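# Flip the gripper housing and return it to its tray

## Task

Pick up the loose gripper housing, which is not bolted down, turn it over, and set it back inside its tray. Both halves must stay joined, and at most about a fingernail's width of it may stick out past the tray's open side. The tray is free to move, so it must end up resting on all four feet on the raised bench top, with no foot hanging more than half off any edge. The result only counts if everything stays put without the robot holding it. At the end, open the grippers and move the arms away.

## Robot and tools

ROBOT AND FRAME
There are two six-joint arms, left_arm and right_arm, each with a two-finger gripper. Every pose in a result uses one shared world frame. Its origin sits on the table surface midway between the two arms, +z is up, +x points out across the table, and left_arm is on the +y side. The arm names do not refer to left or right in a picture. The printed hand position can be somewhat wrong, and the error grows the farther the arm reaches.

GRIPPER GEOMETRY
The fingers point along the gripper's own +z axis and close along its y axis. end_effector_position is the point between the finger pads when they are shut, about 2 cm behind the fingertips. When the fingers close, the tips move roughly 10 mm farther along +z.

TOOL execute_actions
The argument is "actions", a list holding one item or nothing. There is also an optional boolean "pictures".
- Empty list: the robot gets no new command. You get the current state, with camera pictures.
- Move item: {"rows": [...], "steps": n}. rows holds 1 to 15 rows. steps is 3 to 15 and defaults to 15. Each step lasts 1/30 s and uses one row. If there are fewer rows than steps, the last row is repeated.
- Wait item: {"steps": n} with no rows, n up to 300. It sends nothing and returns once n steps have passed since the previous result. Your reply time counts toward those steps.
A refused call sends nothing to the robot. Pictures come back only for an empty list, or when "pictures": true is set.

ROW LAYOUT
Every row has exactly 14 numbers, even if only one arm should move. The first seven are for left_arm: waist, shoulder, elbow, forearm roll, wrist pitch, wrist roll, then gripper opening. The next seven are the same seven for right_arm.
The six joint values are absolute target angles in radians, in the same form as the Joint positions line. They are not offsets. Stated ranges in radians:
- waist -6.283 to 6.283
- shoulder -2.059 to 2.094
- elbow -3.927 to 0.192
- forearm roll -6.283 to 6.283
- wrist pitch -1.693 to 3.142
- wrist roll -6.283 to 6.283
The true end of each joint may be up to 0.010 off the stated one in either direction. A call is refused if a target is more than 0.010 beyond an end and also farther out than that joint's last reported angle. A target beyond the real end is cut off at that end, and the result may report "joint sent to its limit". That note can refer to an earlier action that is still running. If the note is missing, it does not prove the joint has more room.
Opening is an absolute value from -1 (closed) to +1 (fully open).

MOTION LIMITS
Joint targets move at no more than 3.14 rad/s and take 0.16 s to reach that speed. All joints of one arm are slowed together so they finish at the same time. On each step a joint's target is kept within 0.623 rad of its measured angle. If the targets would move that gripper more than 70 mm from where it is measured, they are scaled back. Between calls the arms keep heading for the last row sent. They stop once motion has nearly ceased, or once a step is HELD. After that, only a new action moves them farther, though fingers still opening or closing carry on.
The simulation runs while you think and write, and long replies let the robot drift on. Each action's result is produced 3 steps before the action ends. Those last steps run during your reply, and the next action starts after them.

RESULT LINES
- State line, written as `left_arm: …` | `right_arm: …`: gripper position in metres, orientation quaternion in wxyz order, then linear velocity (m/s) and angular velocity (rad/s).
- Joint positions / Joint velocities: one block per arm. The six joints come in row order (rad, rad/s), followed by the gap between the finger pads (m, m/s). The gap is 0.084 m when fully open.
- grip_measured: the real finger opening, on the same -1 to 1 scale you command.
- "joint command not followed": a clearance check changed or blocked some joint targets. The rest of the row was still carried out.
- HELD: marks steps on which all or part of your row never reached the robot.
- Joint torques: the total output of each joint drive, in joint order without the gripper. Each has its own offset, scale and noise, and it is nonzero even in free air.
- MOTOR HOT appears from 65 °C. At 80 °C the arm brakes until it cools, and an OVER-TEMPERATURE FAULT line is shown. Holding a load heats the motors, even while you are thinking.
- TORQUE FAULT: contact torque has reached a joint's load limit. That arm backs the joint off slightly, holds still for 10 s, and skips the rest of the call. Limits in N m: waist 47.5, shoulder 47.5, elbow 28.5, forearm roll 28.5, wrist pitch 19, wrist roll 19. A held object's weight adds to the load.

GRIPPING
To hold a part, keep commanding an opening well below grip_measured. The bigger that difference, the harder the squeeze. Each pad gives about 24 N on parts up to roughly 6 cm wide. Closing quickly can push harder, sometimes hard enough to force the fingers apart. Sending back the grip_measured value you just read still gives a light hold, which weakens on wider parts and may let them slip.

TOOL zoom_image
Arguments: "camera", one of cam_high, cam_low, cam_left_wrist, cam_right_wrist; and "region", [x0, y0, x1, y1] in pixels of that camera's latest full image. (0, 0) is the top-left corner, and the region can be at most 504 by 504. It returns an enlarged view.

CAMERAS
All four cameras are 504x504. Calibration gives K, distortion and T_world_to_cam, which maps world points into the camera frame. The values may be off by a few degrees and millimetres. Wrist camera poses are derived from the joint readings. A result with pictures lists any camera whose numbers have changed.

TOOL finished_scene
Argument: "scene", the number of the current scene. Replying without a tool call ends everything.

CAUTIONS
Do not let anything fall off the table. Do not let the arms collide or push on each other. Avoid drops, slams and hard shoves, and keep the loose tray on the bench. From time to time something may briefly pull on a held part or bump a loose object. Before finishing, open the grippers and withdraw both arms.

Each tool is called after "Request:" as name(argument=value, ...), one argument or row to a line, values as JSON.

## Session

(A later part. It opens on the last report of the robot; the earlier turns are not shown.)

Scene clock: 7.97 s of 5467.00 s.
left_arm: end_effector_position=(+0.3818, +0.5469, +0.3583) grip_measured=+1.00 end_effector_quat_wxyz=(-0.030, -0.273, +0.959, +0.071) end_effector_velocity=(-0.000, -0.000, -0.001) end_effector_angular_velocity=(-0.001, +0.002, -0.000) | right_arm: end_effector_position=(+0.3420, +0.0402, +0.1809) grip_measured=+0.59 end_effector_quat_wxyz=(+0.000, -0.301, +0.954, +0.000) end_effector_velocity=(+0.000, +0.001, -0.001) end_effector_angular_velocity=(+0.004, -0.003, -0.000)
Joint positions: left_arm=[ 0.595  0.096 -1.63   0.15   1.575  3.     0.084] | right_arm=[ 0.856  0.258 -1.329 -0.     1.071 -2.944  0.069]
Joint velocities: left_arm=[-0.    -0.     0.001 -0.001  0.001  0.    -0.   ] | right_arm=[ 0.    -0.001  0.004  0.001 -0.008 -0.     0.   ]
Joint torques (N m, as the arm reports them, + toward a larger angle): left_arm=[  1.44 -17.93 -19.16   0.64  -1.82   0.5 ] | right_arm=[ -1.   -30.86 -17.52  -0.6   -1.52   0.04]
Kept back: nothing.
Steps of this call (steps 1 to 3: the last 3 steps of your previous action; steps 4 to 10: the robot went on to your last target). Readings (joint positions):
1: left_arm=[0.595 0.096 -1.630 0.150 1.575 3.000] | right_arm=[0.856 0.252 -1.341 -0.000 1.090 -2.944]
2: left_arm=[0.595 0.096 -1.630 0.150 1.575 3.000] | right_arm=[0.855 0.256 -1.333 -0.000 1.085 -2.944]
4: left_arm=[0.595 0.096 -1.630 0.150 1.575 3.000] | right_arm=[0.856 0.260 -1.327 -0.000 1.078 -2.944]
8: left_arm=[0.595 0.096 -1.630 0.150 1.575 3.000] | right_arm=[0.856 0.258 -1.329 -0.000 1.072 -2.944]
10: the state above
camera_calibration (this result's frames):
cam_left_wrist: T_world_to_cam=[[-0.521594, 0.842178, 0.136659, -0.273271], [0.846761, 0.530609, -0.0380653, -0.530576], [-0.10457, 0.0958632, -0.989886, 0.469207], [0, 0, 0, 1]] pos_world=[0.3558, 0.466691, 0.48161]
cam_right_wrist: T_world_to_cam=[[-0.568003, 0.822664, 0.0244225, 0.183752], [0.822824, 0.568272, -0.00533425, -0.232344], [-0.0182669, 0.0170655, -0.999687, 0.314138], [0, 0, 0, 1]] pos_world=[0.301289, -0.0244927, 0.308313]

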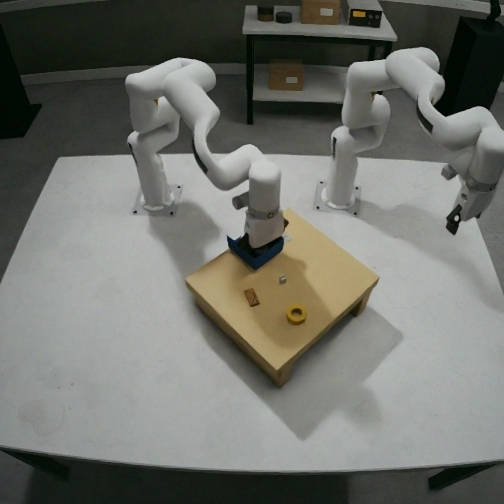

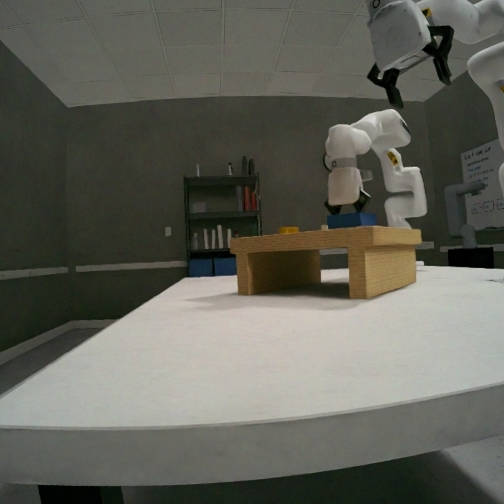

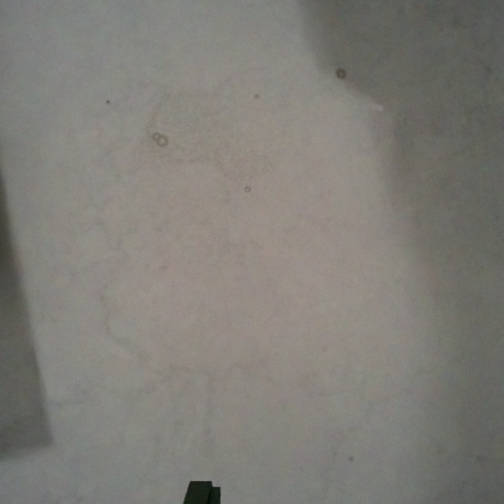

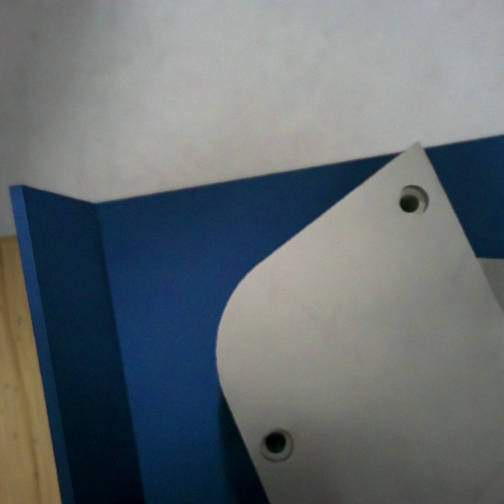

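Request:
execute_actions(
  actions=[
    {"rows":[[0.595,0.096,-1.63,0.15,1.575,3,1,0.856,0.239,-1.362,0,1.123,-2.944,0.6],[0.595,0.096,-1.63,0.15,1.575,3,1,0.856,0.239,-1.362,0,1.123,-2.944,0.6],[0.595,0.096,-1.63,0.15,1.575,3,1,0.856,0.239,-1.362,0,1.123,-2.944,0.6],[0.595,0.096,-1.63,0.15,1.575,3,1,0.856,0.225,-1.4,0,1.175,-2.944,0.6],[0.595,0.096,-1.63,0.15,1.575,3,1,0.856,0.225,-1.4,0,1.175,-2.944,0.6],[0.595,0.096,-1.63,0.15,1.575,3,1,0.856,0.21,-1.5,0,1.29,-2.944,0.6],[0.595,0.096,-1.63,0.15,1.575,3,1,0.856,0.21,-1.5,0,1.29,-2.944,0.6],[0.595,0.096,-1.63,0.15,1.575,3,1,0.84,0.25,-1.75,0,1.5,-2.96,0.6]],"steps":15},
  ],
)

Request:
execute_actions(
  actions=[
    {"steps":14},
  ],
  pictures=true,
)

Scene clock: 8.57 s of 5467.00 s.
left_arm: end_effector_position=(+0.3818, +0.5469, +0.3583) grip_measured=+1.00 end_effector_quat_wxyz=(-0.030, -0.273, +0.959, +0.071) end_effector_velocity=(-0.000, +0.000, +0.000) end_effector_angular_velocity=(-0.001, -0.000, +0.001) | right_arm: end_effector_position=(+0.3492, +0.0439, +0.2742) grip_measured=+0.59 end_effector_quat_wxyz=(+0.002, -0.301, +0.954, +0.001) end_effector_velocity=(+0.061, +0.001, +0.389) end_effector_angular_velocity=(+0.013, -0.014, -0.010)
Joint positions: left_arm=[ 0.595  0.096 -1.63   0.15   1.575  3.     0.084] | right_arm=[ 0.851  0.231 -1.561  0.     1.324 -2.95   0.069]
Joint velocities: left_arm=[ 0.002 -0.     0.    -0.001  0.     0.    -0.   ] | right_arm=[-0.079  0.119 -1.262 -0.001  1.124 -0.069 -0.   ]
Joint torques (N m, as the arm reports them, + toward a larger angle): left_arm=[  1.21 -17.62 -19.09   0.56  -1.75   0.4 ] | right_arm=[ -1.61 -29.71 -16.6   -0.23  -1.07   0.22]
Steps of this call (steps 1 to 6: the robot went on to your last target; steps 7 to 18: the first 12 steps of this action). Readings (joint positions):
7: left_arm=[0.595 0.096 -1.630 0.150 1.575 3.000] | right_arm=[0.856 0.258 -1.328 -0.000 1.071 -2.944]
8: left_arm=[0.595 0.096 -1.630 0.150 1.575 3.000] | right_arm=[0.856 0.257 -1.330 -0.000 1.076 -2.944]
10: left_arm=[0.595 0.096 -1.630 0.150 1.575 3.000] | right_arm=[0.856 0.250 -1.344 0.000 1.099 -2.944]
14: left_arm=[0.595 0.096 -1.630 0.150 1.575 3.000] | right_arm=[0.856 0.229 -1.407 0.000 1.182 -2.944]
18: the state above

Scene clock: 9.03 s of 5467.00 s.
left_arm: end_effector_position=(+0.3818, +0.5469, +0.3583) grip_measured=+1.00 end_effector_quat_wxyz=(-0.030, -0.273, +0.959, +0.071) end_effector_velocity=(-0.000, +0.001, +0.000) end_effector_angular_velocity=(+0.000, -0.001, +0.001) | right_arm: end_effector_position=(+0.3530, +0.0394, +0.3296) grip_measured=+0.59 end_effector_quat_wxyz=(-0.001, -0.301, +0.954, -0.001) end_effector_velocity=(+0.002, +0.001, +0.013) end_effector_angular_velocity=(+0.015, -0.015, +0.000)
Joint positions: left_arm=[ 0.595  0.096 -1.63   0.15   1.575  3.     0.084] | right_arm=[ 0.84   0.251 -1.747  0.     1.499 -2.96   0.069]
Joint velocities: left_arm=[ 0.002  0.    -0.001 -0.    -0.     0.    -0.   ] | right_arm=[-0.    -0.006 -0.025 -0.     0.009 -0.     0.   ]
Joint torques (N m, as the arm reports them, + toward a larger angle): left_arm=[  1.13 -17.5  -19.02   0.62  -1.89   0.45] | right_arm=[ -1.2  -31.16 -18.4   -0.56  -1.25  -0.18]
Kept back: nothing.
Steps of this call (steps 1 to 3: the last 3 steps of your previous action; steps 4 to 14: the robot went on to your last target). Readings (joint positions):
1: left_arm=[0.595 0.096 -1.630 0.150 1.575 3.000] | right_arm=[0.848 0.235 -1.603 0.000 1.362 -2.952]
2: left_arm=[0.595 0.096 -1.630 0.150 1.575 3.000] | right_arm=[0.846 0.239 -1.643 -0.000 1.399 -2.954]
4: left_arm=[0.595 0.096 -1.630 0.150 1.575 3.000] | right_arm=[0.842 0.244 -1.703 -0.000 1.452 -2.957]
8: left_arm=[0.595 0.096 -1.630 0.150 1.575 3.000] | right_arm=[0.840 0.248 -1.740 -0.000 1.490 -2.959]
14: the state above
camera_calibration (this result's frames):
cam_left_wrist: T_world_to_cam=[[-0.521594, 0.842178, 0.136659, -0.273271], [0.846761, 0.530609, -0.0380654, -0.530576], [-0.104571, 0.0958631, -0.989886, 0.469207], [0, 0, 0, 1]] pos_world=[0.3558, 0.466691, 0.48161]
cam_right_wrist: T_world_to_cam=[[-0.568028, 0.822658, 0.0240297, 0.18724], [0.822759, 0.568333, -0.00805455, -0.239197], [-0.020283, 0.0151955, -0.999679, 0.463783], [0, 0, 0, 1]] pos_world=[0.312566, -0.0251388, 0.457208]

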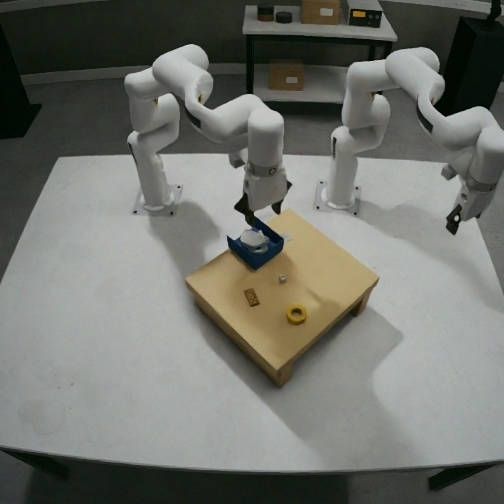

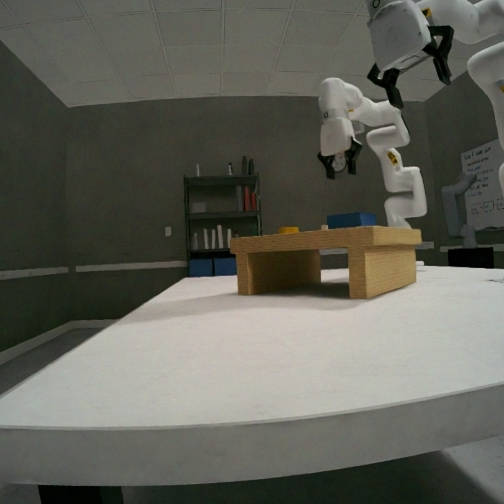

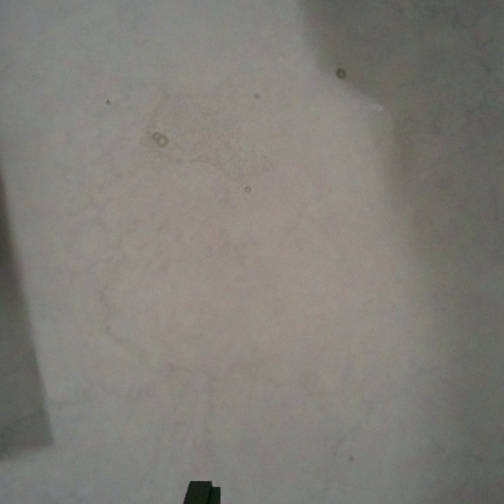

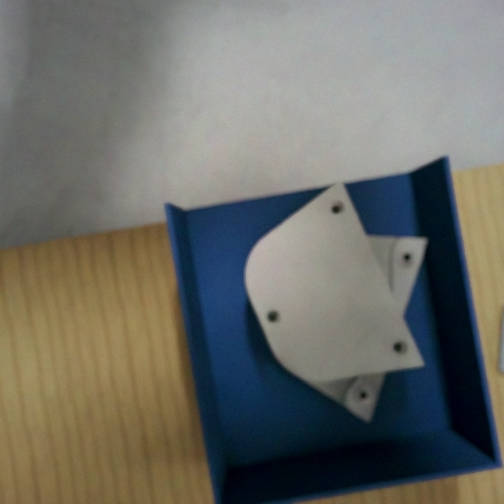

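Request:
execute_actions(
  actions=[
    {"rows":[[0.595,0.096,-1.63,0.15,1.575,3,1,0.864,0.241,-1.421,0,1.18,-3.076,0.8]],"steps":15},
  ],
)

Request:
execute_actions(
  actions=[
    {"rows":[[0.595,0.096,-1.63,0.15,1.575,3,1,0.864,0.247,-1.405,0,1.158,-3.076,0.8],[0.595,0.096,-1.63,0.15,1.575,3,1,0.864,0.253,-1.39,0,1.137,-3.076,0.8],[0.595,0.096,-1.63,0.15,1.575,3,1,0.864,0.258,-1.377,0,1.119,-3.076,0.8],[0.595,0.096,-1.63,0.15,1.575,3,1,0.864,0.264,-1.365,0,1.101,-3.076,0.8],[0.595,0.096,-1.63,0.15,1.575,3,1,0.864,0.264,-1.365,0,1.101,-3.076,0.8],[0.595,0.096,-1.63,0.15,1.575,3,1,0.864,0.268,-1.356,0,1.088,-3.076,0.8],[0.595,0.096,-1.63,0.15,1.575,3,1,0.864,0.272,-1.346,0,1.074,-3.076,0.8],[0.595,0.096,-1.63,0.15,1.575,3,1,0.864,0.276,-1.337,0,1.061,-3.076,0.8],[0.595,0.096,-1.63,0.15,1.575,3,1,0.864,0.28,-1.328,0,1.048,-3.076,0.8]],"steps":15},
  ],
)

Request:
execute_actions(
  actions=[
    {"steps":8},
  ],
  pictures=true,
)

Scene clock: 10.20 s of 5467.00 s.
left_arm: end_effector_position=(+0.3818, +0.5469, +0.3583) grip_measured=+1.00 end_effector_quat_wxyz=(-0.030, -0.273, +0.959, +0.071) end_effector_velocity=(+0.001, -0.000, +0.000) end_effector_angular_velocity=(-0.001, -0.002, -0.001) | right_arm: end_effector_position=(+0.3417, +0.0452, +0.2248) grip_measured=+0.80 end_effector_quat_wxyz=(-0.005, -0.362, +0.932, -0.002) end_effector_velocity=(-0.011, +0.005, -0.082) end_effector_angular_velocity=(+0.048, -0.045, +0.138)
Joint positions: left_arm=[ 0.595  0.096 -1.63   0.15   1.575  3.     0.084] | right_arm=[ 0.863  0.245 -1.442  0.     1.208 -3.066  0.077]
Joint velocities: left_arm=[-0.001 -0.    -0.001 -0.001 -0.001 -0.     0.   ] | right_arm=[ 0.022 -0.028  0.288 -0.001 -0.326 -0.116  0.   ]
Joint torques (N m, as the arm reports them, + toward a larger angle): left_arm=[  1.09 -17.86 -19.15   0.69  -1.77   0.41] | right_arm=[ -1.75 -37.58 -23.05  -0.51  -1.64   0.12]
Steps of this call (steps 1 to 23: the robot went on to your last target; steps 24 to 35: the first 12 steps of this action). Readings (joint positions):
24: left_arm=[0.595 0.096 -1.630 0.150 1.575 3.000] | right_arm=[0.840 0.250 -1.750 -0.000 1.500 -2.960]
25: left_arm=[0.595 0.096 -1.630 0.150 1.575 3.000] | right_arm=[0.840 0.249 -1.745 -0.000 1.494 -2.962]
27: left_arm=[0.595 0.096 -1.630 0.150 1.575 3.000] | right_arm=[0.843 0.245 -1.704 -0.000 1.447 -2.979]
31: left_arm=[0.595 0.096 -1.630 0.150 1.575 3.000] | right_arm=[0.855 0.246 -1.540 0.000 1.300 -3.033]
35: the state above

Scene clock: 10.70 s of 5467.00 s.
left_arm: end_effector_position=(+0.3818, +0.5469, +0.3583) grip_measured=+1.00 end_effector_quat_wxyz=(-0.030, -0.273, +0.959, +0.071) end_effector_velocity=(-0.000, +0.000, -0.000) end_effector_angular_velocity=(-0.000, -0.000, +0.000) | right_arm: end_effector_position=(+0.3487, +0.0576, +0.1999) grip_measured=+0.80 end_effector_quat_wxyz=(+0.024, -0.367, +0.930, +0.013) end_effector_velocity=(+0.027, +0.026, +0.003) end_effector_angular_velocity=(+0.113, -0.111, -0.006)
Joint positions: left_arm=[ 0.595  0.096 -1.63   0.15   1.575  3.     0.084] | right_arm=[ 0.868  0.257 -1.371  0.004  1.059 -3.076  0.077]
Joint velocities: left_arm=[ 0.  0.  0. -0. -0.  0. -0.] | right_arm=[-0.002  0.002  0.031 -0.005 -0.191  0.005  0.001]
Joint torques (N m, as the arm reports them, + toward a larger angle): left_arm=[  1.29 -17.45 -19.24   0.59  -1.82   0.48] | right_arm=[-13.85  16.09  11.82  -4.69   4.05   0.23]
Steps of this call (steps 1 to 3: the last 3 steps of your previous action; steps 4 to 15: the first 12 steps of this action). Readings (joint positions):
4: left_arm=[0.595 0.096 -1.630 0.150 1.575 3.000] | right_arm=[0.864 0.241 -1.428 -0.000 1.185 -3.074]
5: left_arm=[0.595 0.096 -1.630 0.150 1.575 3.000] | right_arm=[0.864 0.240 -1.425 -0.000 1.179 -3.075]
7: left_arm=[0.595 0.096 -1.630 0.150 1.575 3.000] | right_arm=[0.864 0.245 -1.411 -0.000 1.158 -3.075]
11: left_arm=[0.595 0.096 -1.630 0.150 1.575 3.000] | right_arm=[0.866 0.254 -1.383 0.003 1.105 -3.076]
15: the state above

Scene clock: 10.97 s of 5467.00 s.
left_arm: end_effector_position=(+0.3818, +0.5469, +0.3583) grip_measured=+1.00 end_effector_quat_wxyz=(-0.030, -0.273, +0.959, +0.071) end_effector_velocity=(-0.000, +0.001, +0.000) end_effector_angular_velocity=(+0.001, -0.001, +0.002) | right_arm: end_effector_position=(+0.3508, +0.0587, +0.1998) grip_measured=+0.81 end_effector_quat_wxyz=(+0.029, -0.367, +0.930, +0.015) end_effector_velocity=(+0.004, -0.000, +0.002) end_effector_angular_velocity=(+0.013, -0.004, -0.010)
Joint positions: left_arm=[ 0.595  0.096 -1.63   0.15   1.575  3.     0.084] | right_arm=[ 0.866  0.257 -1.367  0.004  1.045 -3.076  0.077]
Joint velocities: left_arm=[ 0.002 -0.    -0.001  0.001 -0.001  0.     0.   ] | right_arm=[-0.008 -0.002 -0.001  0.007 -0.01  -0.001 -0.001]
Joint torques (N m, as the arm reports them, + toward a larger angle): left_arm=[  1.2  -17.89 -19.21   0.59  -1.81   0.52] | right_arm=[-17.02  14.35  11.42  -5.74   4.45  -0.33]
Kept back: nothing.
Steps of this call (steps 1 to 3: the last 3 steps of your previous action; steps 4 to 8: the robot went on to your last target). Readings (joint positions):
1: left_arm=[0.595 0.096 -1.630 0.150 1.575 3.000] | right_arm=[0.867 0.257 -1.369 0.003 1.053 -3.076]
2: left_arm=[0.595 0.096 -1.630 0.150 1.575 3.000] | right_arm=[0.867 0.257 -1.369 0.003 1.051 -3.076]
4: left_arm=[0.595 0.096 -1.630 0.150 1.575 3.000] | right_arm=[0.867 0.257 -1.368 0.003 1.047 -3.076]
8: the state above
camera_calibration (this result's frames):
cam_left_wrist: T_world_to_cam=[[-0.521594, 0.842178, 0.136659, -0.273271], [0.846761, 0.530609, -0.0380653, -0.530576], [-0.10457, 0.0958631, -0.989887, 0.469207], [0, 0, 0, 1]] pos_world=[0.3558, 0.466691, 0.48161]
cam_right_wrist: T_world_to_cam=[[-0.678558, 0.733829, 0.0324687, 0.2155], [0.734235, 0.676319, 0.0590953, -0.23815], [0.0214067, 0.0639392, -0.997724, 0.315846], [0, 0, 0, 1]] pos_world=[0.314326, -0.0172699, 0.322204]

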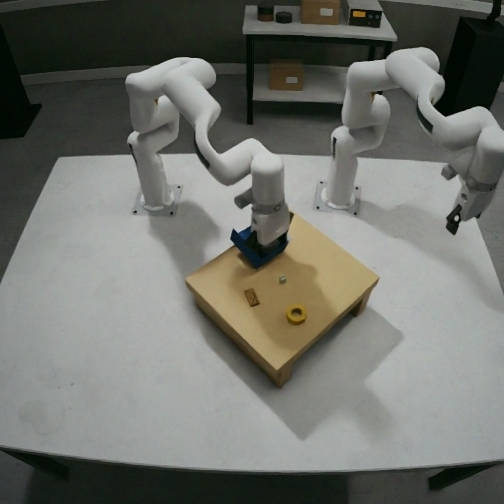

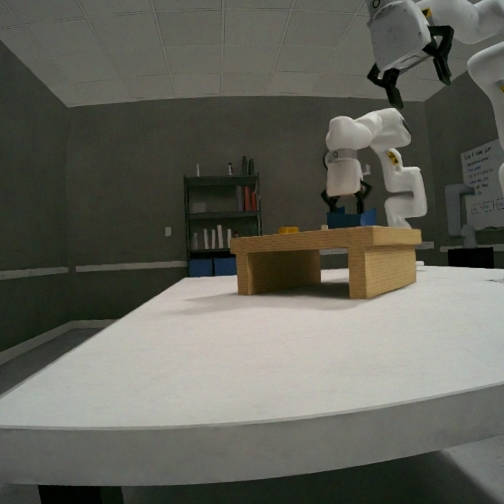

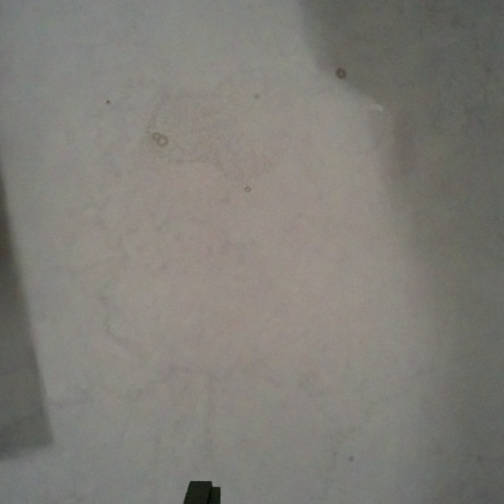

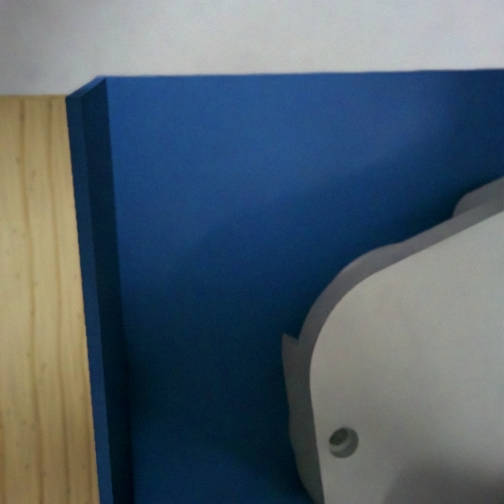

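Request:
execute_actions(
  actions=[
    {"rows":[[0.595,0.096,-1.63,0.15,1.575,3,1,0.864,0.253,-1.39,0,1.137,-3.076,0.8],[0.595,0.096,-1.63,0.15,1.575,3,1,0.864,0.247,-1.405,0,1.158,-3.076,0.8],[0.595,0.096,-1.63,0.15,1.575,3,1,0.864,0.241,-1.421,0,1.18,-3.076,0.8],[0.595,0.096,-1.63,0.15,1.575,3,1,0.864,0.241,-1.421,0,1.18,-3.076,0.8],[0.595,0.096,-1.63,0.15,1.575,3,1,0.864,0.23,-1.5,0,1.27,-3.076,0.8],[0.595,0.096,-1.63,0.15,1.575,3,1,0.864,0.23,-1.5,0,1.27,-3.076,0.8],[0.595,0.096,-1.63,0.15,1.575,3,1,0.85,0.27,-1.79,0,1.52,-2.95,0.8]],"steps":15},
  ],
)

Request:
execute_actions(
  actions=[
    {"steps":14},
  ],
  pictures=true,
)

Scene clock: 11.57 s of 5467.00 s.
left_arm: end_effector_position=(+0.3818, +0.5469, +0.3583) grip_measured=+1.00 end_effector_quat_wxyz=(-0.030, -0.273, +0.959, +0.071) end_effector_velocity=(-0.000, +0.000, +0.000) end_effector_angular_velocity=(+0.000, -0.000, +0.000) | right_arm: end_effector_position=(+0.3513, +0.0468, +0.2759) grip_measured=+0.80 end_effector_quat_wxyz=(-0.003, -0.336, +0.942, -0.003) end_effector_velocity=(+0.043, +0.014, +0.387) end_effector_angular_velocity=(+0.054, -0.048, -0.504)
Joint positions: left_arm=[ 0.595  0.096 -1.63   0.15   1.575  3.     0.084] | right_arm=[ 0.853  0.258 -1.605 -0.003  1.356 -3.02   0.077]
Joint velocities: left_arm=[-0. -0.  0.  0. -0. -0.  0.] | right_arm=[-0.042  0.085 -1.202  0.008  1.047  0.458 -0.   ]
Joint torques (N m, as the arm reports them, + toward a larger angle): left_arm=[  1.22 -17.57 -19.03   0.57  -1.85   0.6 ] | right_arm=[ -0.91 -30.62 -16.93  -0.7   -1.02   0.02]
Steps of this call (steps 1 to 6: the robot went on to your last target; steps 7 to 18: the first 12 steps of this action). Readings (joint positions):
7: left_arm=[0.595 0.096 -1.630 0.150 1.575 3.000] | right_arm=[0.865 0.257 -1.368 0.005 1.045 -3.076]
8: left_arm=[0.595 0.096 -1.630 0.150 1.575 3.000] | right_arm=[0.865 0.257 -1.370 0.005 1.051 -3.076]
10: left_arm=[0.595 0.096 -1.630 0.150 1.575 3.000] | right_arm=[0.863 0.253 -1.384 0.003 1.093 -3.076]
14: left_arm=[0.595 0.096 -1.630 0.150 1.575 3.000] | right_arm=[0.857 0.249 -1.444 -0.003 1.216 -3.074]
18: the state above

Scene clock: 12.03 s of 5467.00 s.
left_arm: end_effector_position=(+0.3818, +0.5469, +0.3583) grip_measured=+1.00 end_effector_quat_wxyz=(-0.030, -0.273, +0.959, +0.071) end_effector_velocity=(+0.000, -0.000, +0.000) end_effector_angular_velocity=(-0.001, -0.001, -0.000) | right_arm: end_effector_position=(+0.3520, +0.0460, +0.3338) grip_measured=+0.80 end_effector_quat_wxyz=(-0.001, -0.301, +0.954, -0.001) end_effector_velocity=(+0.002, +0.002, +0.014) end_effector_angular_velocity=(+0.019, -0.018, -0.004)
Joint positions: left_arm=[ 0.595  0.096 -1.63   0.15   1.575  3.     0.084] | right_arm=[ 0.85   0.271 -1.787 -0.     1.519 -2.95   0.077]
Joint velocities: left_arm=[-0.     0.    -0.    -0.001 -0.001  0.    -0.   ] | right_arm=[ 0.001 -0.007 -0.026  0.     0.007  0.005 -0.   ]
Joint torques (N m, as the arm reports them, + toward a larger angle): left_arm=[  1.11 -17.54 -19.13   0.62  -1.84   0.49] | right_arm=[ -0.94 -31.17 -17.59  -0.45  -1.51   0.03]
Kept back: nothing.
Steps of this call (steps 1 to 3: the last 3 steps of your previous action; steps 4 to 14: the robot went on to your last target). Readings (joint positions):
1: left_arm=[0.595 0.096 -1.630 0.150 1.575 3.000] | right_arm=[0.852 0.261 -1.644 -0.002 1.391 -3.005]
2: left_arm=[0.595 0.096 -1.630 0.150 1.575 3.000] | right_arm=[0.851 0.263 -1.682 -0.002 1.424 -2.991]
4: left_arm=[0.595 0.096 -1.630 0.150 1.575 3.000] | right_arm=[0.850 0.266 -1.742 -0.001 1.475 -2.969]
8: left_arm=[0.595 0.096 -1.630 0.150 1.575 3.000] | right_arm=[0.850 0.269 -1.780 -0.000 1.511 -2.954]
14: the state above
camera_calibration (this result's frames):
cam_left_wrist: T_world_to_cam=[[-0.521594, 0.842178, 0.136659, -0.27327], [0.846761, 0.530609, -0.0380653, -0.530576], [-0.10457, 0.0958631, -0.989887, 0.469207], [0, 0, 0, 1]] pos_world=[0.3558, 0.466691, 0.48161]
cam_right_wrist: T_world_to_cam=[[-0.568277, 0.822492, 0.0238547, 0.181264], [0.822581, 0.568584, -0.00848903, -0.241941], [-0.0205456, 0.0147983, -0.999679, 0.468015], [0, 0, 0, 1]] pos_world=[0.31164, -0.0184497, 0.461487]

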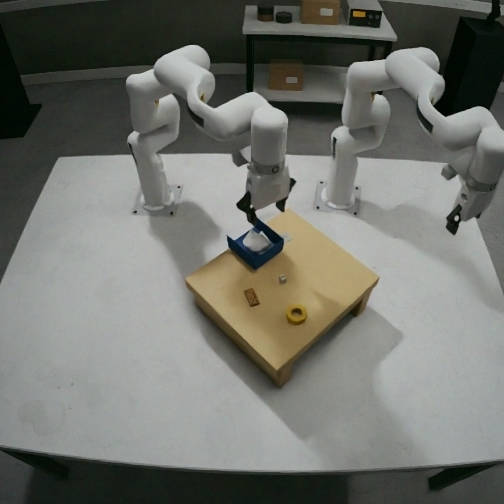

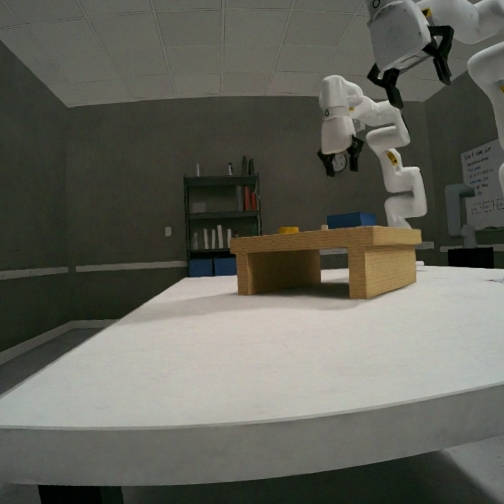

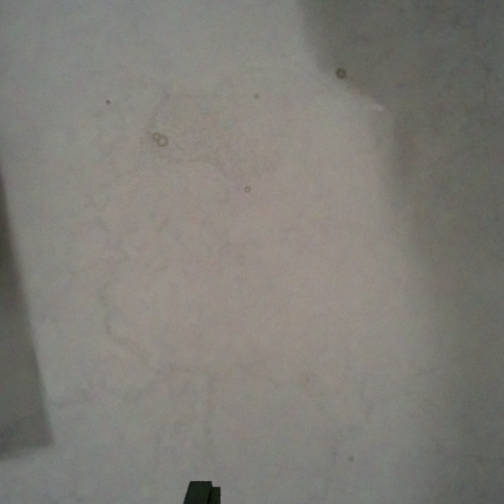

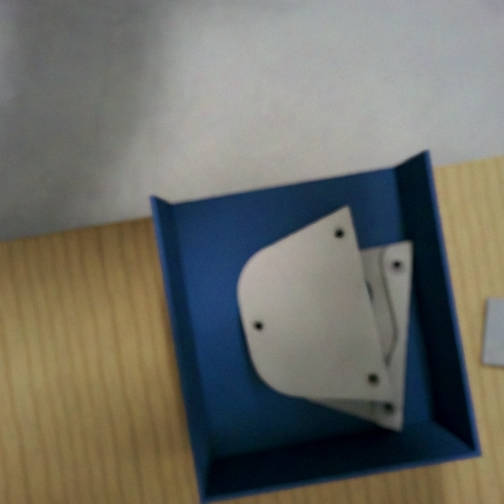

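Request:
execute_actions(
  actions=[
    {"rows":[[0.595,0.096,-1.63,0.15,1.575,3,1,0.868,0.241,-1.421,0,1.18,-2.932,0.6]],"steps":15},
  ],
)

Request:
execute_actions(
  actions=[
    {"rows":[[0.595,0.096,-1.63,0.15,1.575,3,1,0.868,0.241,-1.421,0,1.18,-2.932,0.6],[0.595,0.096,-1.63,0.15,1.575,3,1,0.868,0.241,-1.421,0,1.18,-2.932,0.6],[0.595,0.096,-1.63,0.15,1.575,3,1,0.868,0.241,-1.421,0,1.18,-2.932,0.6],[0.595,0.096,-1.63,0.15,1.575,3,1,0.868,0.245,-1.411,0,1.166,-2.932,0.6],[0.595,0.096,-1.63,0.15,1.575,3,1,0.868,0.249,-1.401,0,1.152,-2.932,0.6],[0.595,0.096,-1.63,0.15,1.575,3,1,0.868,0.253,-1.391,0,1.138,-2.932,0.6],[0.595,0.096,-1.63,0.15,1.575,3,1,0.868,0.257,-1.381,0,1.124,-2.932,0.6],[0.595,0.096,-1.63,0.15,1.575,3,1,0.868,0.261,-1.371,0,1.11,-2.932,0.6]],"steps":15},
  ],
)

Request:
execute_actions(
  actions=[
    {"steps":8},
  ],
  pictures=true,
)

Scene clock: 13.47 s of 5467.00 s.
left_arm: end_effector_position=(+0.3818, +0.5469, +0.3583) grip_measured=+1.00 end_effector_quat_wxyz=(-0.030, -0.273, +0.959, +0.071) end_effector_velocity=(+0.000, -0.001, -0.000) end_effector_angular_velocity=(-0.001, +0.001, -0.001) | right_arm: end_effector_position=(+0.3407, +0.0474, +0.2272) grip_measured=+0.59 end_effector_quat_wxyz=(-0.005, -0.301, +0.954, -0.003) end_effector_velocity=(-0.026, -0.010, -0.129) end_effector_angular_velocity=(+0.013, -0.011, -0.001)
Joint positions: left_arm=[ 0.595  0.096 -1.63   0.15   1.575  3.     0.084] | right_arm=[ 0.867  0.247 -1.452  0.     1.215 -2.934  0.069]
Joint velocities: left_arm=[-0.001  0.    -0.    -0.     0.     0.    -0.   ] | right_arm=[ 0.021 -0.037  0.426  0.001 -0.405  0.022  0.   ]
Joint torques (N m, as the arm reports them, + toward a larger angle): left_arm=[  1.   -17.84 -19.24   0.77  -1.8    0.63] | right_arm=[ -2.02 -37.49 -24.76  -0.5   -1.8    0.  ]
Steps of this call (steps 1 to 30: the robot went on to your last target; step 31: nothing new was sent; steps 32 to 43: the first 12 steps of this action). Readings (joint positions):
32: left_arm=[0.595 0.096 -1.630 0.150 1.575 3.000] | right_arm=[0.850 0.270 -1.790 -0.000 1.520 -2.950]
33: left_arm=[0.595 0.096 -1.630 0.150 1.575 3.000] | right_arm=[0.850 0.269 -1.785 -0.000 1.514 -2.950]
35: left_arm=[0.595 0.096 -1.630 0.150 1.575 3.000] | right_arm=[0.852 0.262 -1.743 -0.000 1.469 -2.947]
39: left_arm=[0.595 0.096 -1.630 0.150 1.575 3.000] | right_arm=[0.861 0.254 -1.570 0.000 1.320 -2.939]
43: the state above

Scene clock: 13.97 s of 5467.00 s.
left_arm: end_effector_position=(+0.3818, +0.5469, +0.3583) grip_measured=+1.00 end_effector_quat_wxyz=(-0.030, -0.273, +0.959, +0.071) end_effector_velocity=(-0.000, +0.000, +0.000) end_effector_angular_velocity=(+0.000, +0.000, +0.000) | right_arm: end_effector_position=(+0.3409, +0.0492, +0.2006) grip_measured=+0.59 end_effector_quat_wxyz=(+0.003, -0.301, +0.954, +0.002) end_effector_velocity=(-0.033, -0.059, -0.164) end_effector_angular_velocity=(-0.215, +0.177, -0.017)
Joint positions: left_arm=[ 0.595  0.096 -1.63   0.15   1.575  3.     0.084] | right_arm=[ 0.869  0.255 -1.382  0.     1.12  -2.932  0.069]
Joint velocities: left_arm=[ 0. -0.  0.  0.  0. -0.  0.] | right_arm=[-0.024  0.125  0.246 -0.018 -0.093  0.001 -0.   ]
Joint torques (N m, as the arm reports them, + toward a larger angle): left_arm=[  1.3  -17.74 -19.19   0.61  -1.88   0.55] | right_arm=[ -0.37 -32.44 -18.54  -0.35  -1.77   0.14]
Steps of this call (steps 1 to 3: the last 3 steps of your previous action; steps 4 to 15: the first 12 steps of this action). Readings (joint positions):
4: left_arm=[0.595 0.096 -1.630 0.150 1.575 3.000] | right_arm=[0.868 0.241 -1.429 -0.000 1.187 -2.932]
5: left_arm=[0.595 0.096 -1.630 0.150 1.575 3.000] | right_arm=[0.868 0.241 -1.428 -0.000 1.185 -2.932]
7: left_arm=[0.595 0.096 -1.630 0.150 1.575 3.000] | right_arm=[0.868 0.240 -1.425 -0.000 1.182 -2.932]
11: left_arm=[0.595 0.096 -1.630 0.150 1.575 3.000] | right_arm=[0.868 0.247 -1.405 -0.000 1.154 -2.932]
15: the state above

Scene clock: 14.23 s of 5467.00 s.
left_arm: end_effector_position=(+0.3818, +0.5469, +0.3583) grip_measured=+1.00 end_effector_quat_wxyz=(-0.030, -0.273, +0.959, +0.071) end_effector_velocity=(+0.000, -0.000, -0.000) end_effector_angular_velocity=(-0.000, -0.001, -0.000) | right_arm: end_effector_position=(+0.3402, +0.0477, +0.1937) grip_measured=+0.59 end_effector_quat_wxyz=(-0.000, -0.301, +0.954, -0.000) end_effector_velocity=(+0.002, +0.005, +0.007) end_effector_angular_velocity=(+0.017, -0.014, +0.002)
Joint positions: left_arm=[ 0.595  0.096 -1.63   0.15   1.575  3.     0.084] | right_arm=[ 0.868  0.261 -1.371 -0.     1.111 -2.932  0.069]
Joint velocities: left_arm=[-0.     0.     0.    -0.001 -0.001  0.     0.   ] | right_arm=[ 0.003 -0.006 -0.007  0.001 -0.008 -0.    -0.   ]
Joint torques (N m, as the arm reports them, + toward a larger angle): left_arm=[  1.23 -17.72 -19.28   0.72  -1.75   0.46] | right_arm=[ -0.69 -29.99 -17.47  -0.31  -1.3   -0.03]
Kept back: nothing.
Steps of this call (steps 1 to 3: the last 3 steps of your previous action; steps 4 to 8: the robot went on to your last target). Readings (joint positions):
1: left_arm=[0.595 0.096 -1.630 0.150 1.575 3.000] | right_arm=[0.868 0.259 -1.375 -0.000 1.118 -2.932]
2: left_arm=[0.595 0.096 -1.630 0.150 1.575 3.000] | right_arm=[0.867 0.262 -1.370 -0.001 1.116 -2.932]
4: left_arm=[0.595 0.096 -1.630 0.150 1.575 3.000] | right_arm=[0.867 0.263 -1.368 -0.001 1.113 -2.932]
8: the state above
camera_calibration (this result's frames):
cam_left_wrist: T_world_to_cam=[[-0.521594, 0.842178, 0.136659, -0.27327], [0.846761, 0.530609, -0.0380653, -0.530576], [-0.10457, 0.095863, -0.989887, 0.469207], [0, 0, 0, 1]] pos_world=[0.3558, 0.466691, 0.48161]
cam_right_wrist: T_world_to_cam=[[-0.567889, 0.822751, 0.0241382, 0.176355], [0.822893, 0.568164, -0.00604695, -0.234932], [-0.0186896, 0.0164291, -0.99969, 0.32697], [0, 0, 0, 1]] pos_world=[0.299585, -0.0169885, 0.321191]

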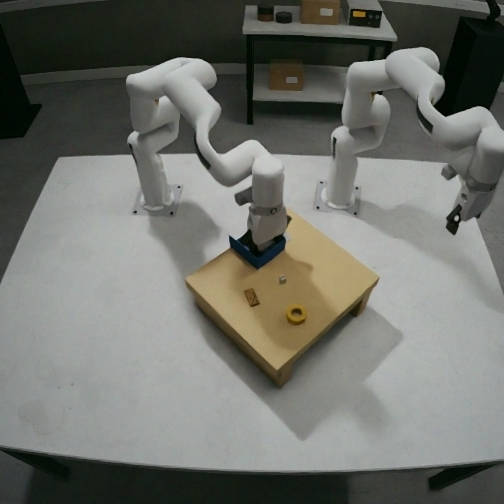

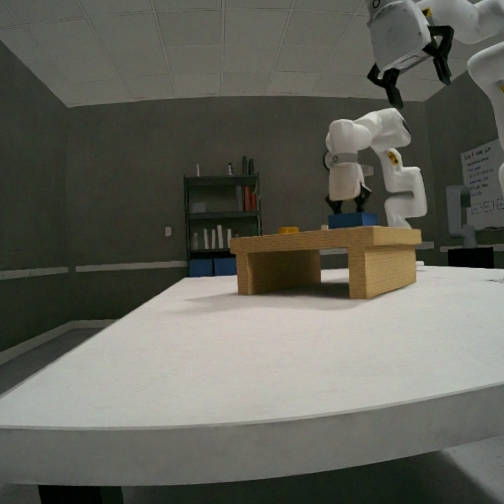

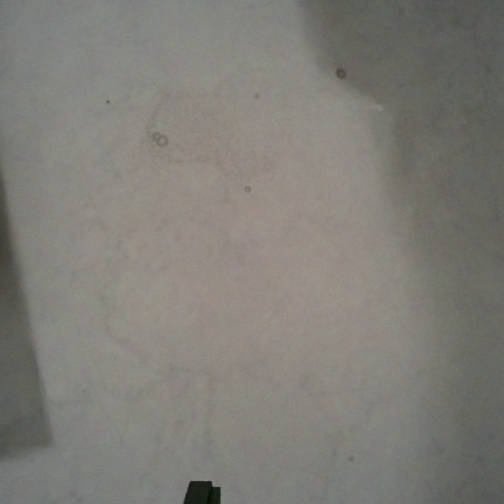

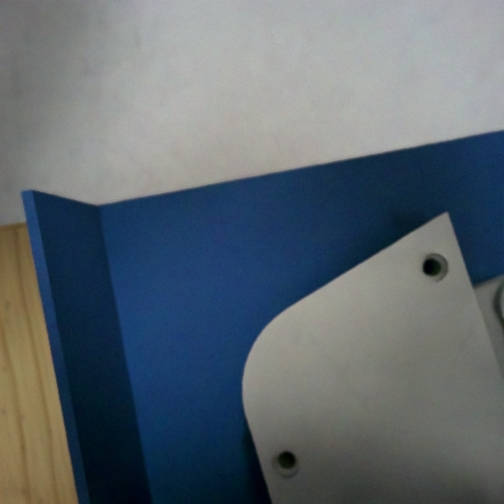

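Request:
execute_actions(
  actions=[
    {"rows":[[0.595,0.096,-1.63,0.15,1.575,3,1,0.868,0.264,-1.363,0,1.099,-2.932,0.6],[0.595,0.096,-1.63,0.15,1.575,3,1,0.868,0.267,-1.355,0,1.088,-2.932,0.6],[0.595,0.096,-1.63,0.15,1.575,3,1,0.868,0.27,-1.347,0,1.077,-2.932,0.6],[0.595,0.096,-1.63,0.15,1.575,3,1,0.868,0.273,-1.34,0,1.067,-2.932,0.6],[0.595,0.096,-1.63,0.15,1.575,3,1,0.868,0.276,-1.332,0,1.056,-2.932,0.6],[0.595,0.096,-1.63,0.15,1.575,3,1,0.868,0.279,-1.325,0,1.046,-2.932,0.6]],"steps":12},
  ],
)

Request:
execute_actions(
  actions=[
    {"steps":8},
  ],
  pictures=true,
)

Scene clock: 15.93 s of 5467.00 s.
left_arm: end_effector_position=(+0.3818, +0.5469, +0.3583) grip_measured=+1.00 end_effector_quat_wxyz=(-0.030, -0.273, +0.959, +0.071) end_effector_velocity=(-0.000, +0.001, -0.000) end_effector_angular_velocity=(-0.001, -0.000, +0.002) | right_arm: end_effector_position=(+0.3421, +0.0508, +0.1834) grip_measured=+0.60 end_effector_quat_wxyz=(+0.008, -0.301, +0.954, +0.005) end_effector_velocity=(+0.001, +0.017, -0.007) end_effector_angular_velocity=(+0.068, -0.050, +0.016)
Joint positions: left_arm=[ 0.595  0.096 -1.63   0.15   1.575  3.     0.084] | right_arm=[ 0.869  0.267 -1.344  0.001  1.058 -2.933  0.069]
Joint velocities: left_arm=[ 0.002  0.    -0.    -0.001 -0.     0.    -0.   ] | right_arm=[ 0.017 -0.012  0.058  0.011 -0.13  -0.004  0.001]
Joint torques (N m, as the arm reports them, + toward a larger angle): left_arm=[  1.37 -17.66 -19.25   0.71  -1.78   0.48] | right_arm=[-3.63 -0.66 -2.91 -1.96 -1.5   0.29]
Steps of this call (steps 1 to 30: the robot went on to your last target; steps 31 to 42: nothing new was sent; steps 43 to 51: the first 9 steps of this action). Readings (joint positions):
43: left_arm=[0.595 0.096 -1.630 0.150 1.575 3.000] | right_arm=[0.868 0.261 -1.371 -0.000 1.110 -2.932]
44: left_arm=[0.595 0.096 -1.630 0.150 1.575 3.000] | right_arm=[0.868 0.261 -1.370 -0.000 1.107 -2.932]
46: left_arm=[0.595 0.096 -1.630 0.150 1.575 3.000] | right_arm=[0.868 0.264 -1.363 -0.000 1.097 -2.932]
50: left_arm=[0.595 0.096 -1.630 0.150 1.575 3.000] | right_arm=[0.868 0.267 -1.347 0.001 1.064 -2.932]
51: the state above

Scene clock: 16.20 s of 5467.00 s.
left_arm: end_effector_position=(+0.3818, +0.5469, +0.3583) grip_measured=+1.00 end_effector_quat_wxyz=(-0.030, -0.273, +0.959, +0.071) end_effector_velocity=(-0.001, +0.001, +0.000) end_effector_angular_velocity=(+0.000, +0.000, +0.002) | right_arm: end_effector_position=(+0.3425, +0.0515, +0.1828) grip_measured=+0.61 end_effector_quat_wxyz=(+0.011, -0.301, +0.953, +0.007) end_effector_velocity=(+0.002, -0.001, +0.001) end_effector_angular_velocity=(+0.004, -0.007, -0.004)
Joint positions: left_arm=[ 0.595  0.096 -1.63   0.15   1.575  3.     0.084] | right_arm=[ 0.869  0.265 -1.338  0.001  1.048 -2.932  0.069]
Joint velocities: left_arm=[ 0.002 -0.    -0.     0.001  0.001  0.     0.   ] | right_arm=[-0.002 -0.005  0.007 -0.003 -0.01   0.003  0.   ]
Joint torques (N m, as the arm reports them, + toward a larger angle): left_arm=[  1.1  -17.75 -19.27   0.82  -1.87   0.47] | right_arm=[-5.28  6.33 -0.57 -2.53 -2.32  0.82]
Kept back: nothing.
Steps of this call (steps 1 to 3: the last 3 steps of your previous action; steps 4 to 8: the robot went on to your last target). Readings (joint positions):
1: left_arm=[0.595 0.096 -1.630 0.150 1.575 3.000] | right_arm=[0.869 0.267 -1.343 0.002 1.055 -2.933]
2: left_arm=[0.595 0.096 -1.630 0.150 1.575 3.000] | right_arm=[0.869 0.267 -1.341 0.002 1.052 -2.933]
4: left_arm=[0.595 0.096 -1.630 0.150 1.575 3.000] | right_arm=[0.869 0.266 -1.340 0.001 1.050 -2.933]
8: the state above
camera_calibration (this result's frames):
cam_left_wrist: T_world_to_cam=[[-0.521594, 0.842178, 0.136659, -0.27327], [0.846761, 0.530609, -0.0380654, -0.530576], [-0.10457, 0.0958631, -0.989887, 0.469207], [0, 0, 0, 1]] pos_world=[0.3558, 0.466691, 0.48161]
cam_right_wrist: T_world_to_cam=[[-0.569324, 0.821536, 0.030805, 0.174094], [0.822112, 0.568997, 0.0193495, -0.243405], [-0.00163165, 0.0363413, -0.999338, 0.309086], [0, 0, 0, 1]] pos_world=[0.299726, -0.0157603, 0.308228]

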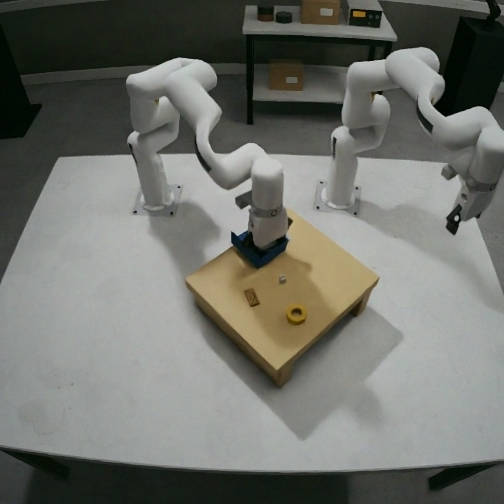

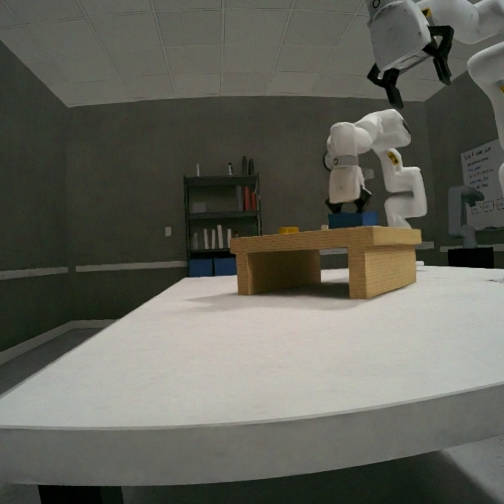

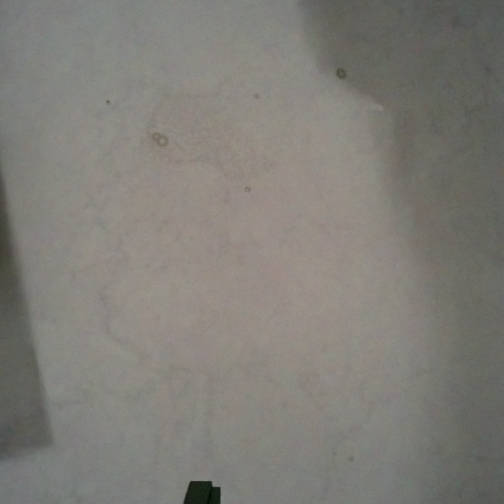

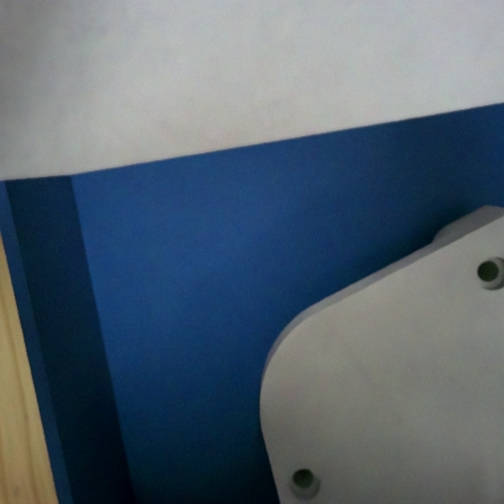

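Request:
execute_actions(
  actions=[
    {"rows":[[0.595,0.096,-1.63,0.15,1.575,3,1,0.868,0.262,-1.365,0,1.103,-2.932,0.6],[0.595,0.096,-1.63,0.15,1.575,3,1,0.868,0.255,-1.385,0,1.13,-2.932,0.6],[0.595,0.096,-1.63,0.15,1.575,3,1,0.868,0.247,-1.405,0,1.158,-2.932,0.6],[0.595,0.096,-1.63,0.15,1.575,3,1,0.868,0.241,-1.421,0,1.18,-2.932,0.6],[0.595,0.096,-1.63,0.15,1.575,3,1,0.868,0.23,-1.5,0,1.27,-2.932,0.6],[0.595,0.096,-1.63,0.15,1.575,3,1,0.868,0.23,-1.5,0,1.27,-2.932,0.6],[0.595,0.096,-1.63,0.15,1.575,3,1,0.85,0.27,-1.79,0,1.52,-2.95,0.6]],"steps":15},
  ],
)

Request:
execute_actions(
  actions=[
    {"steps":14},
  ],
  pictures=true,
)

Scene clock: 16.87 s of 5467.00 s.
left_arm: end_effector_position=(+0.3818, +0.5469, +0.3583) grip_measured=+1.00 end_effector_quat_wxyz=(-0.030, -0.273, +0.959, +0.071) end_effector_velocity=(+0.000, -0.001, -0.000) end_effector_angular_velocity=(-0.001, +0.000, -0.001) | right_arm: end_effector_position=(+0.3494, +0.0500, +0.2717) grip_measured=+0.59 end_effector_quat_wxyz=(-0.002, -0.300, +0.954, -0.002) end_effector_velocity=(+0.044, -0.006, +0.357) end_effector_angular_velocity=(-0.015, +0.020, -0.005)
Joint positions: left_arm=[ 0.595  0.096 -1.63   0.15   1.575  3.     0.084] | right_arm=[ 0.859  0.258 -1.593 -0.001  1.34  -2.939  0.069]
Joint velocities: left_arm=[-0.001  0.     0.    -0.001  0.     0.    -0.   ] | right_arm=[-0.067  0.105 -1.163  0.005  1.082 -0.065 -0.   ]
Joint torques (N m, as the arm reports them, + toward a larger angle): left_arm=[  1.25 -17.62 -19.25   0.65  -1.76   0.42] | right_arm=[ -0.58 -32.24 -18.15  -0.04  -1.57  -0.14]
Steps of this call (steps 1 to 8: the robot went on to your last target; steps 9 to 20: the first 12 steps of this action). Readings (joint positions):
9: left_arm=[0.595 0.096 -1.630 0.150 1.575 3.000] | right_arm=[0.869 0.265 -1.338 0.000 1.047 -2.932]
10: left_arm=[0.595 0.096 -1.630 0.150 1.575 3.000] | right_arm=[0.868 0.264 -1.340 0.000 1.052 -2.932]
12: left_arm=[0.595 0.096 -1.630 0.150 1.575 3.000] | right_arm=[0.867 0.263 -1.354 -0.002 1.083 -2.931]
16: left_arm=[0.595 0.096 -1.630 0.150 1.575 3.000] | right_arm=[0.866 0.253 -1.434 -0.002 1.201 -2.932]
20: the state above

Scene clock: 17.33 s of 5467.00 s.
left_arm: end_effector_position=(+0.3818, +0.5469, +0.3583) grip_measured=+1.00 end_effector_quat_wxyz=(-0.030, -0.273, +0.959, +0.071) end_effector_velocity=(+0.000, -0.000, -0.001) end_effector_angular_velocity=(-0.002, +0.000, +0.000) | right_arm: end_effector_position=(+0.3520, +0.0461, +0.3336) grip_measured=+0.59 end_effector_quat_wxyz=(-0.001, -0.301, +0.954, -0.001) end_effector_velocity=(+0.002, +0.001, +0.016) end_effector_angular_velocity=(+0.019, -0.020, +0.000)
Joint positions: left_arm=[ 0.595  0.096 -1.63   0.15   1.575  3.     0.084] | right_arm=[ 0.85   0.271 -1.787  0.     1.519 -2.95   0.069]
Joint velocities: left_arm=[ 0.     0.001  0.001 -0.001 -0.    -0.    -0.   ] | right_arm=[-0.001 -0.009 -0.029 -0.001  0.01  -0.001  0.   ]
Joint torques (N m, as the arm reports them, + toward a larger angle): left_arm=[  1.23 -17.76 -19.02   0.56  -1.86   0.37] | right_arm=[ -0.53 -31.79 -17.43  -0.14  -1.61   0.06]
Kept back: nothing.
Steps of this call (steps 1 to 3: the last 3 steps of your previous action; steps 4 to 14: the robot went on to your last target). Readings (joint positions):
1: left_arm=[0.595 0.096 -1.630 0.150 1.575 3.000] | right_arm=[0.857 0.262 -1.632 -0.001 1.376 -2.941]
2: left_arm=[0.595 0.096 -1.630 0.150 1.575 3.000] | right_arm=[0.855 0.264 -1.671 -0.001 1.412 -2.944]
4: left_arm=[0.595 0.096 -1.630 0.150 1.575 3.000] | right_arm=[0.852 0.266 -1.735 -0.001 1.467 -2.947]
8: left_arm=[0.595 0.096 -1.630 0.150 1.575 3.000] | right_arm=[0.850 0.268 -1.779 -0.000 1.509 -2.949]
14: the state above
camera_calibration (this result's frames):
cam_left_wrist: T_world_to_cam=[[-0.521594, 0.842178, 0.136659, -0.27327], [0.846761, 0.530609, -0.0380653, -0.530576], [-0.104571, 0.0958631, -0.989886, 0.469207], [0, 0, 0, 1]] pos_world=[0.3558, 0.466691, 0.48161]
cam_right_wrist: T_world_to_cam=[[-0.56798, 0.822697, 0.0238436, 0.18106], [0.822781, 0.568291, -0.00874283, -0.241884], [-0.0207428, 0.0146523, -0.999677, 0.467915], [0, 0, 0, 1]] pos_world=[0.311561, -0.0183529, 0.461332]

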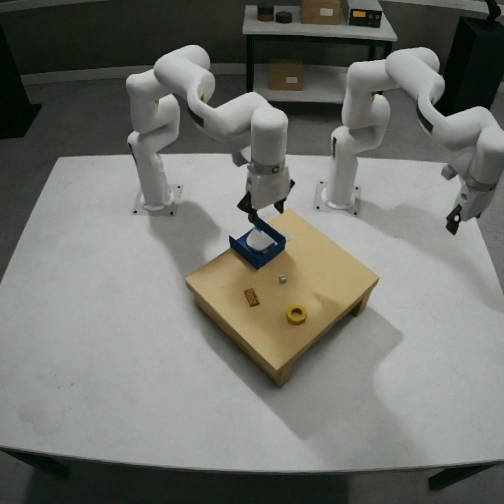

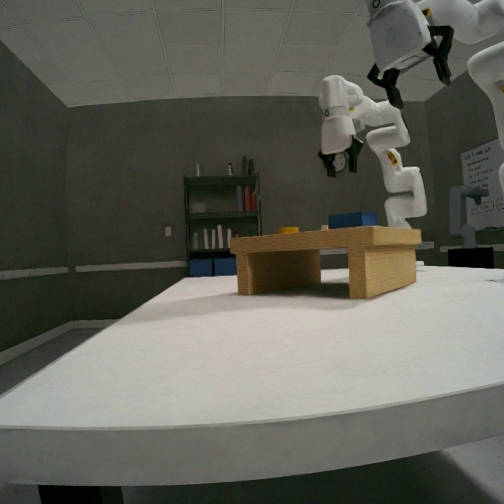

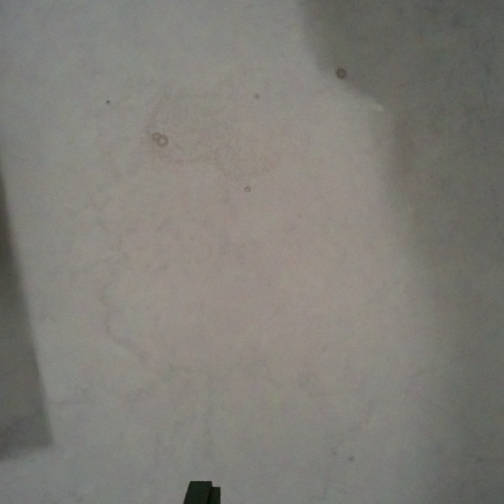

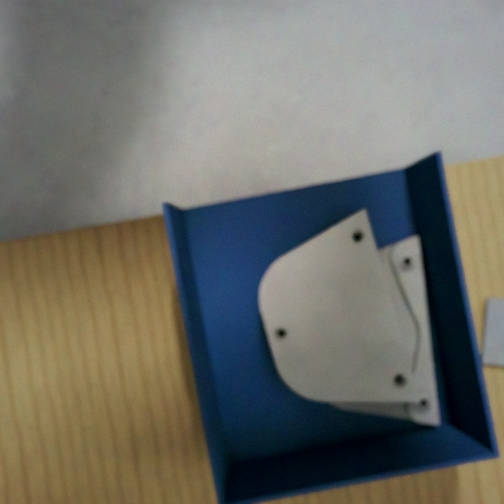

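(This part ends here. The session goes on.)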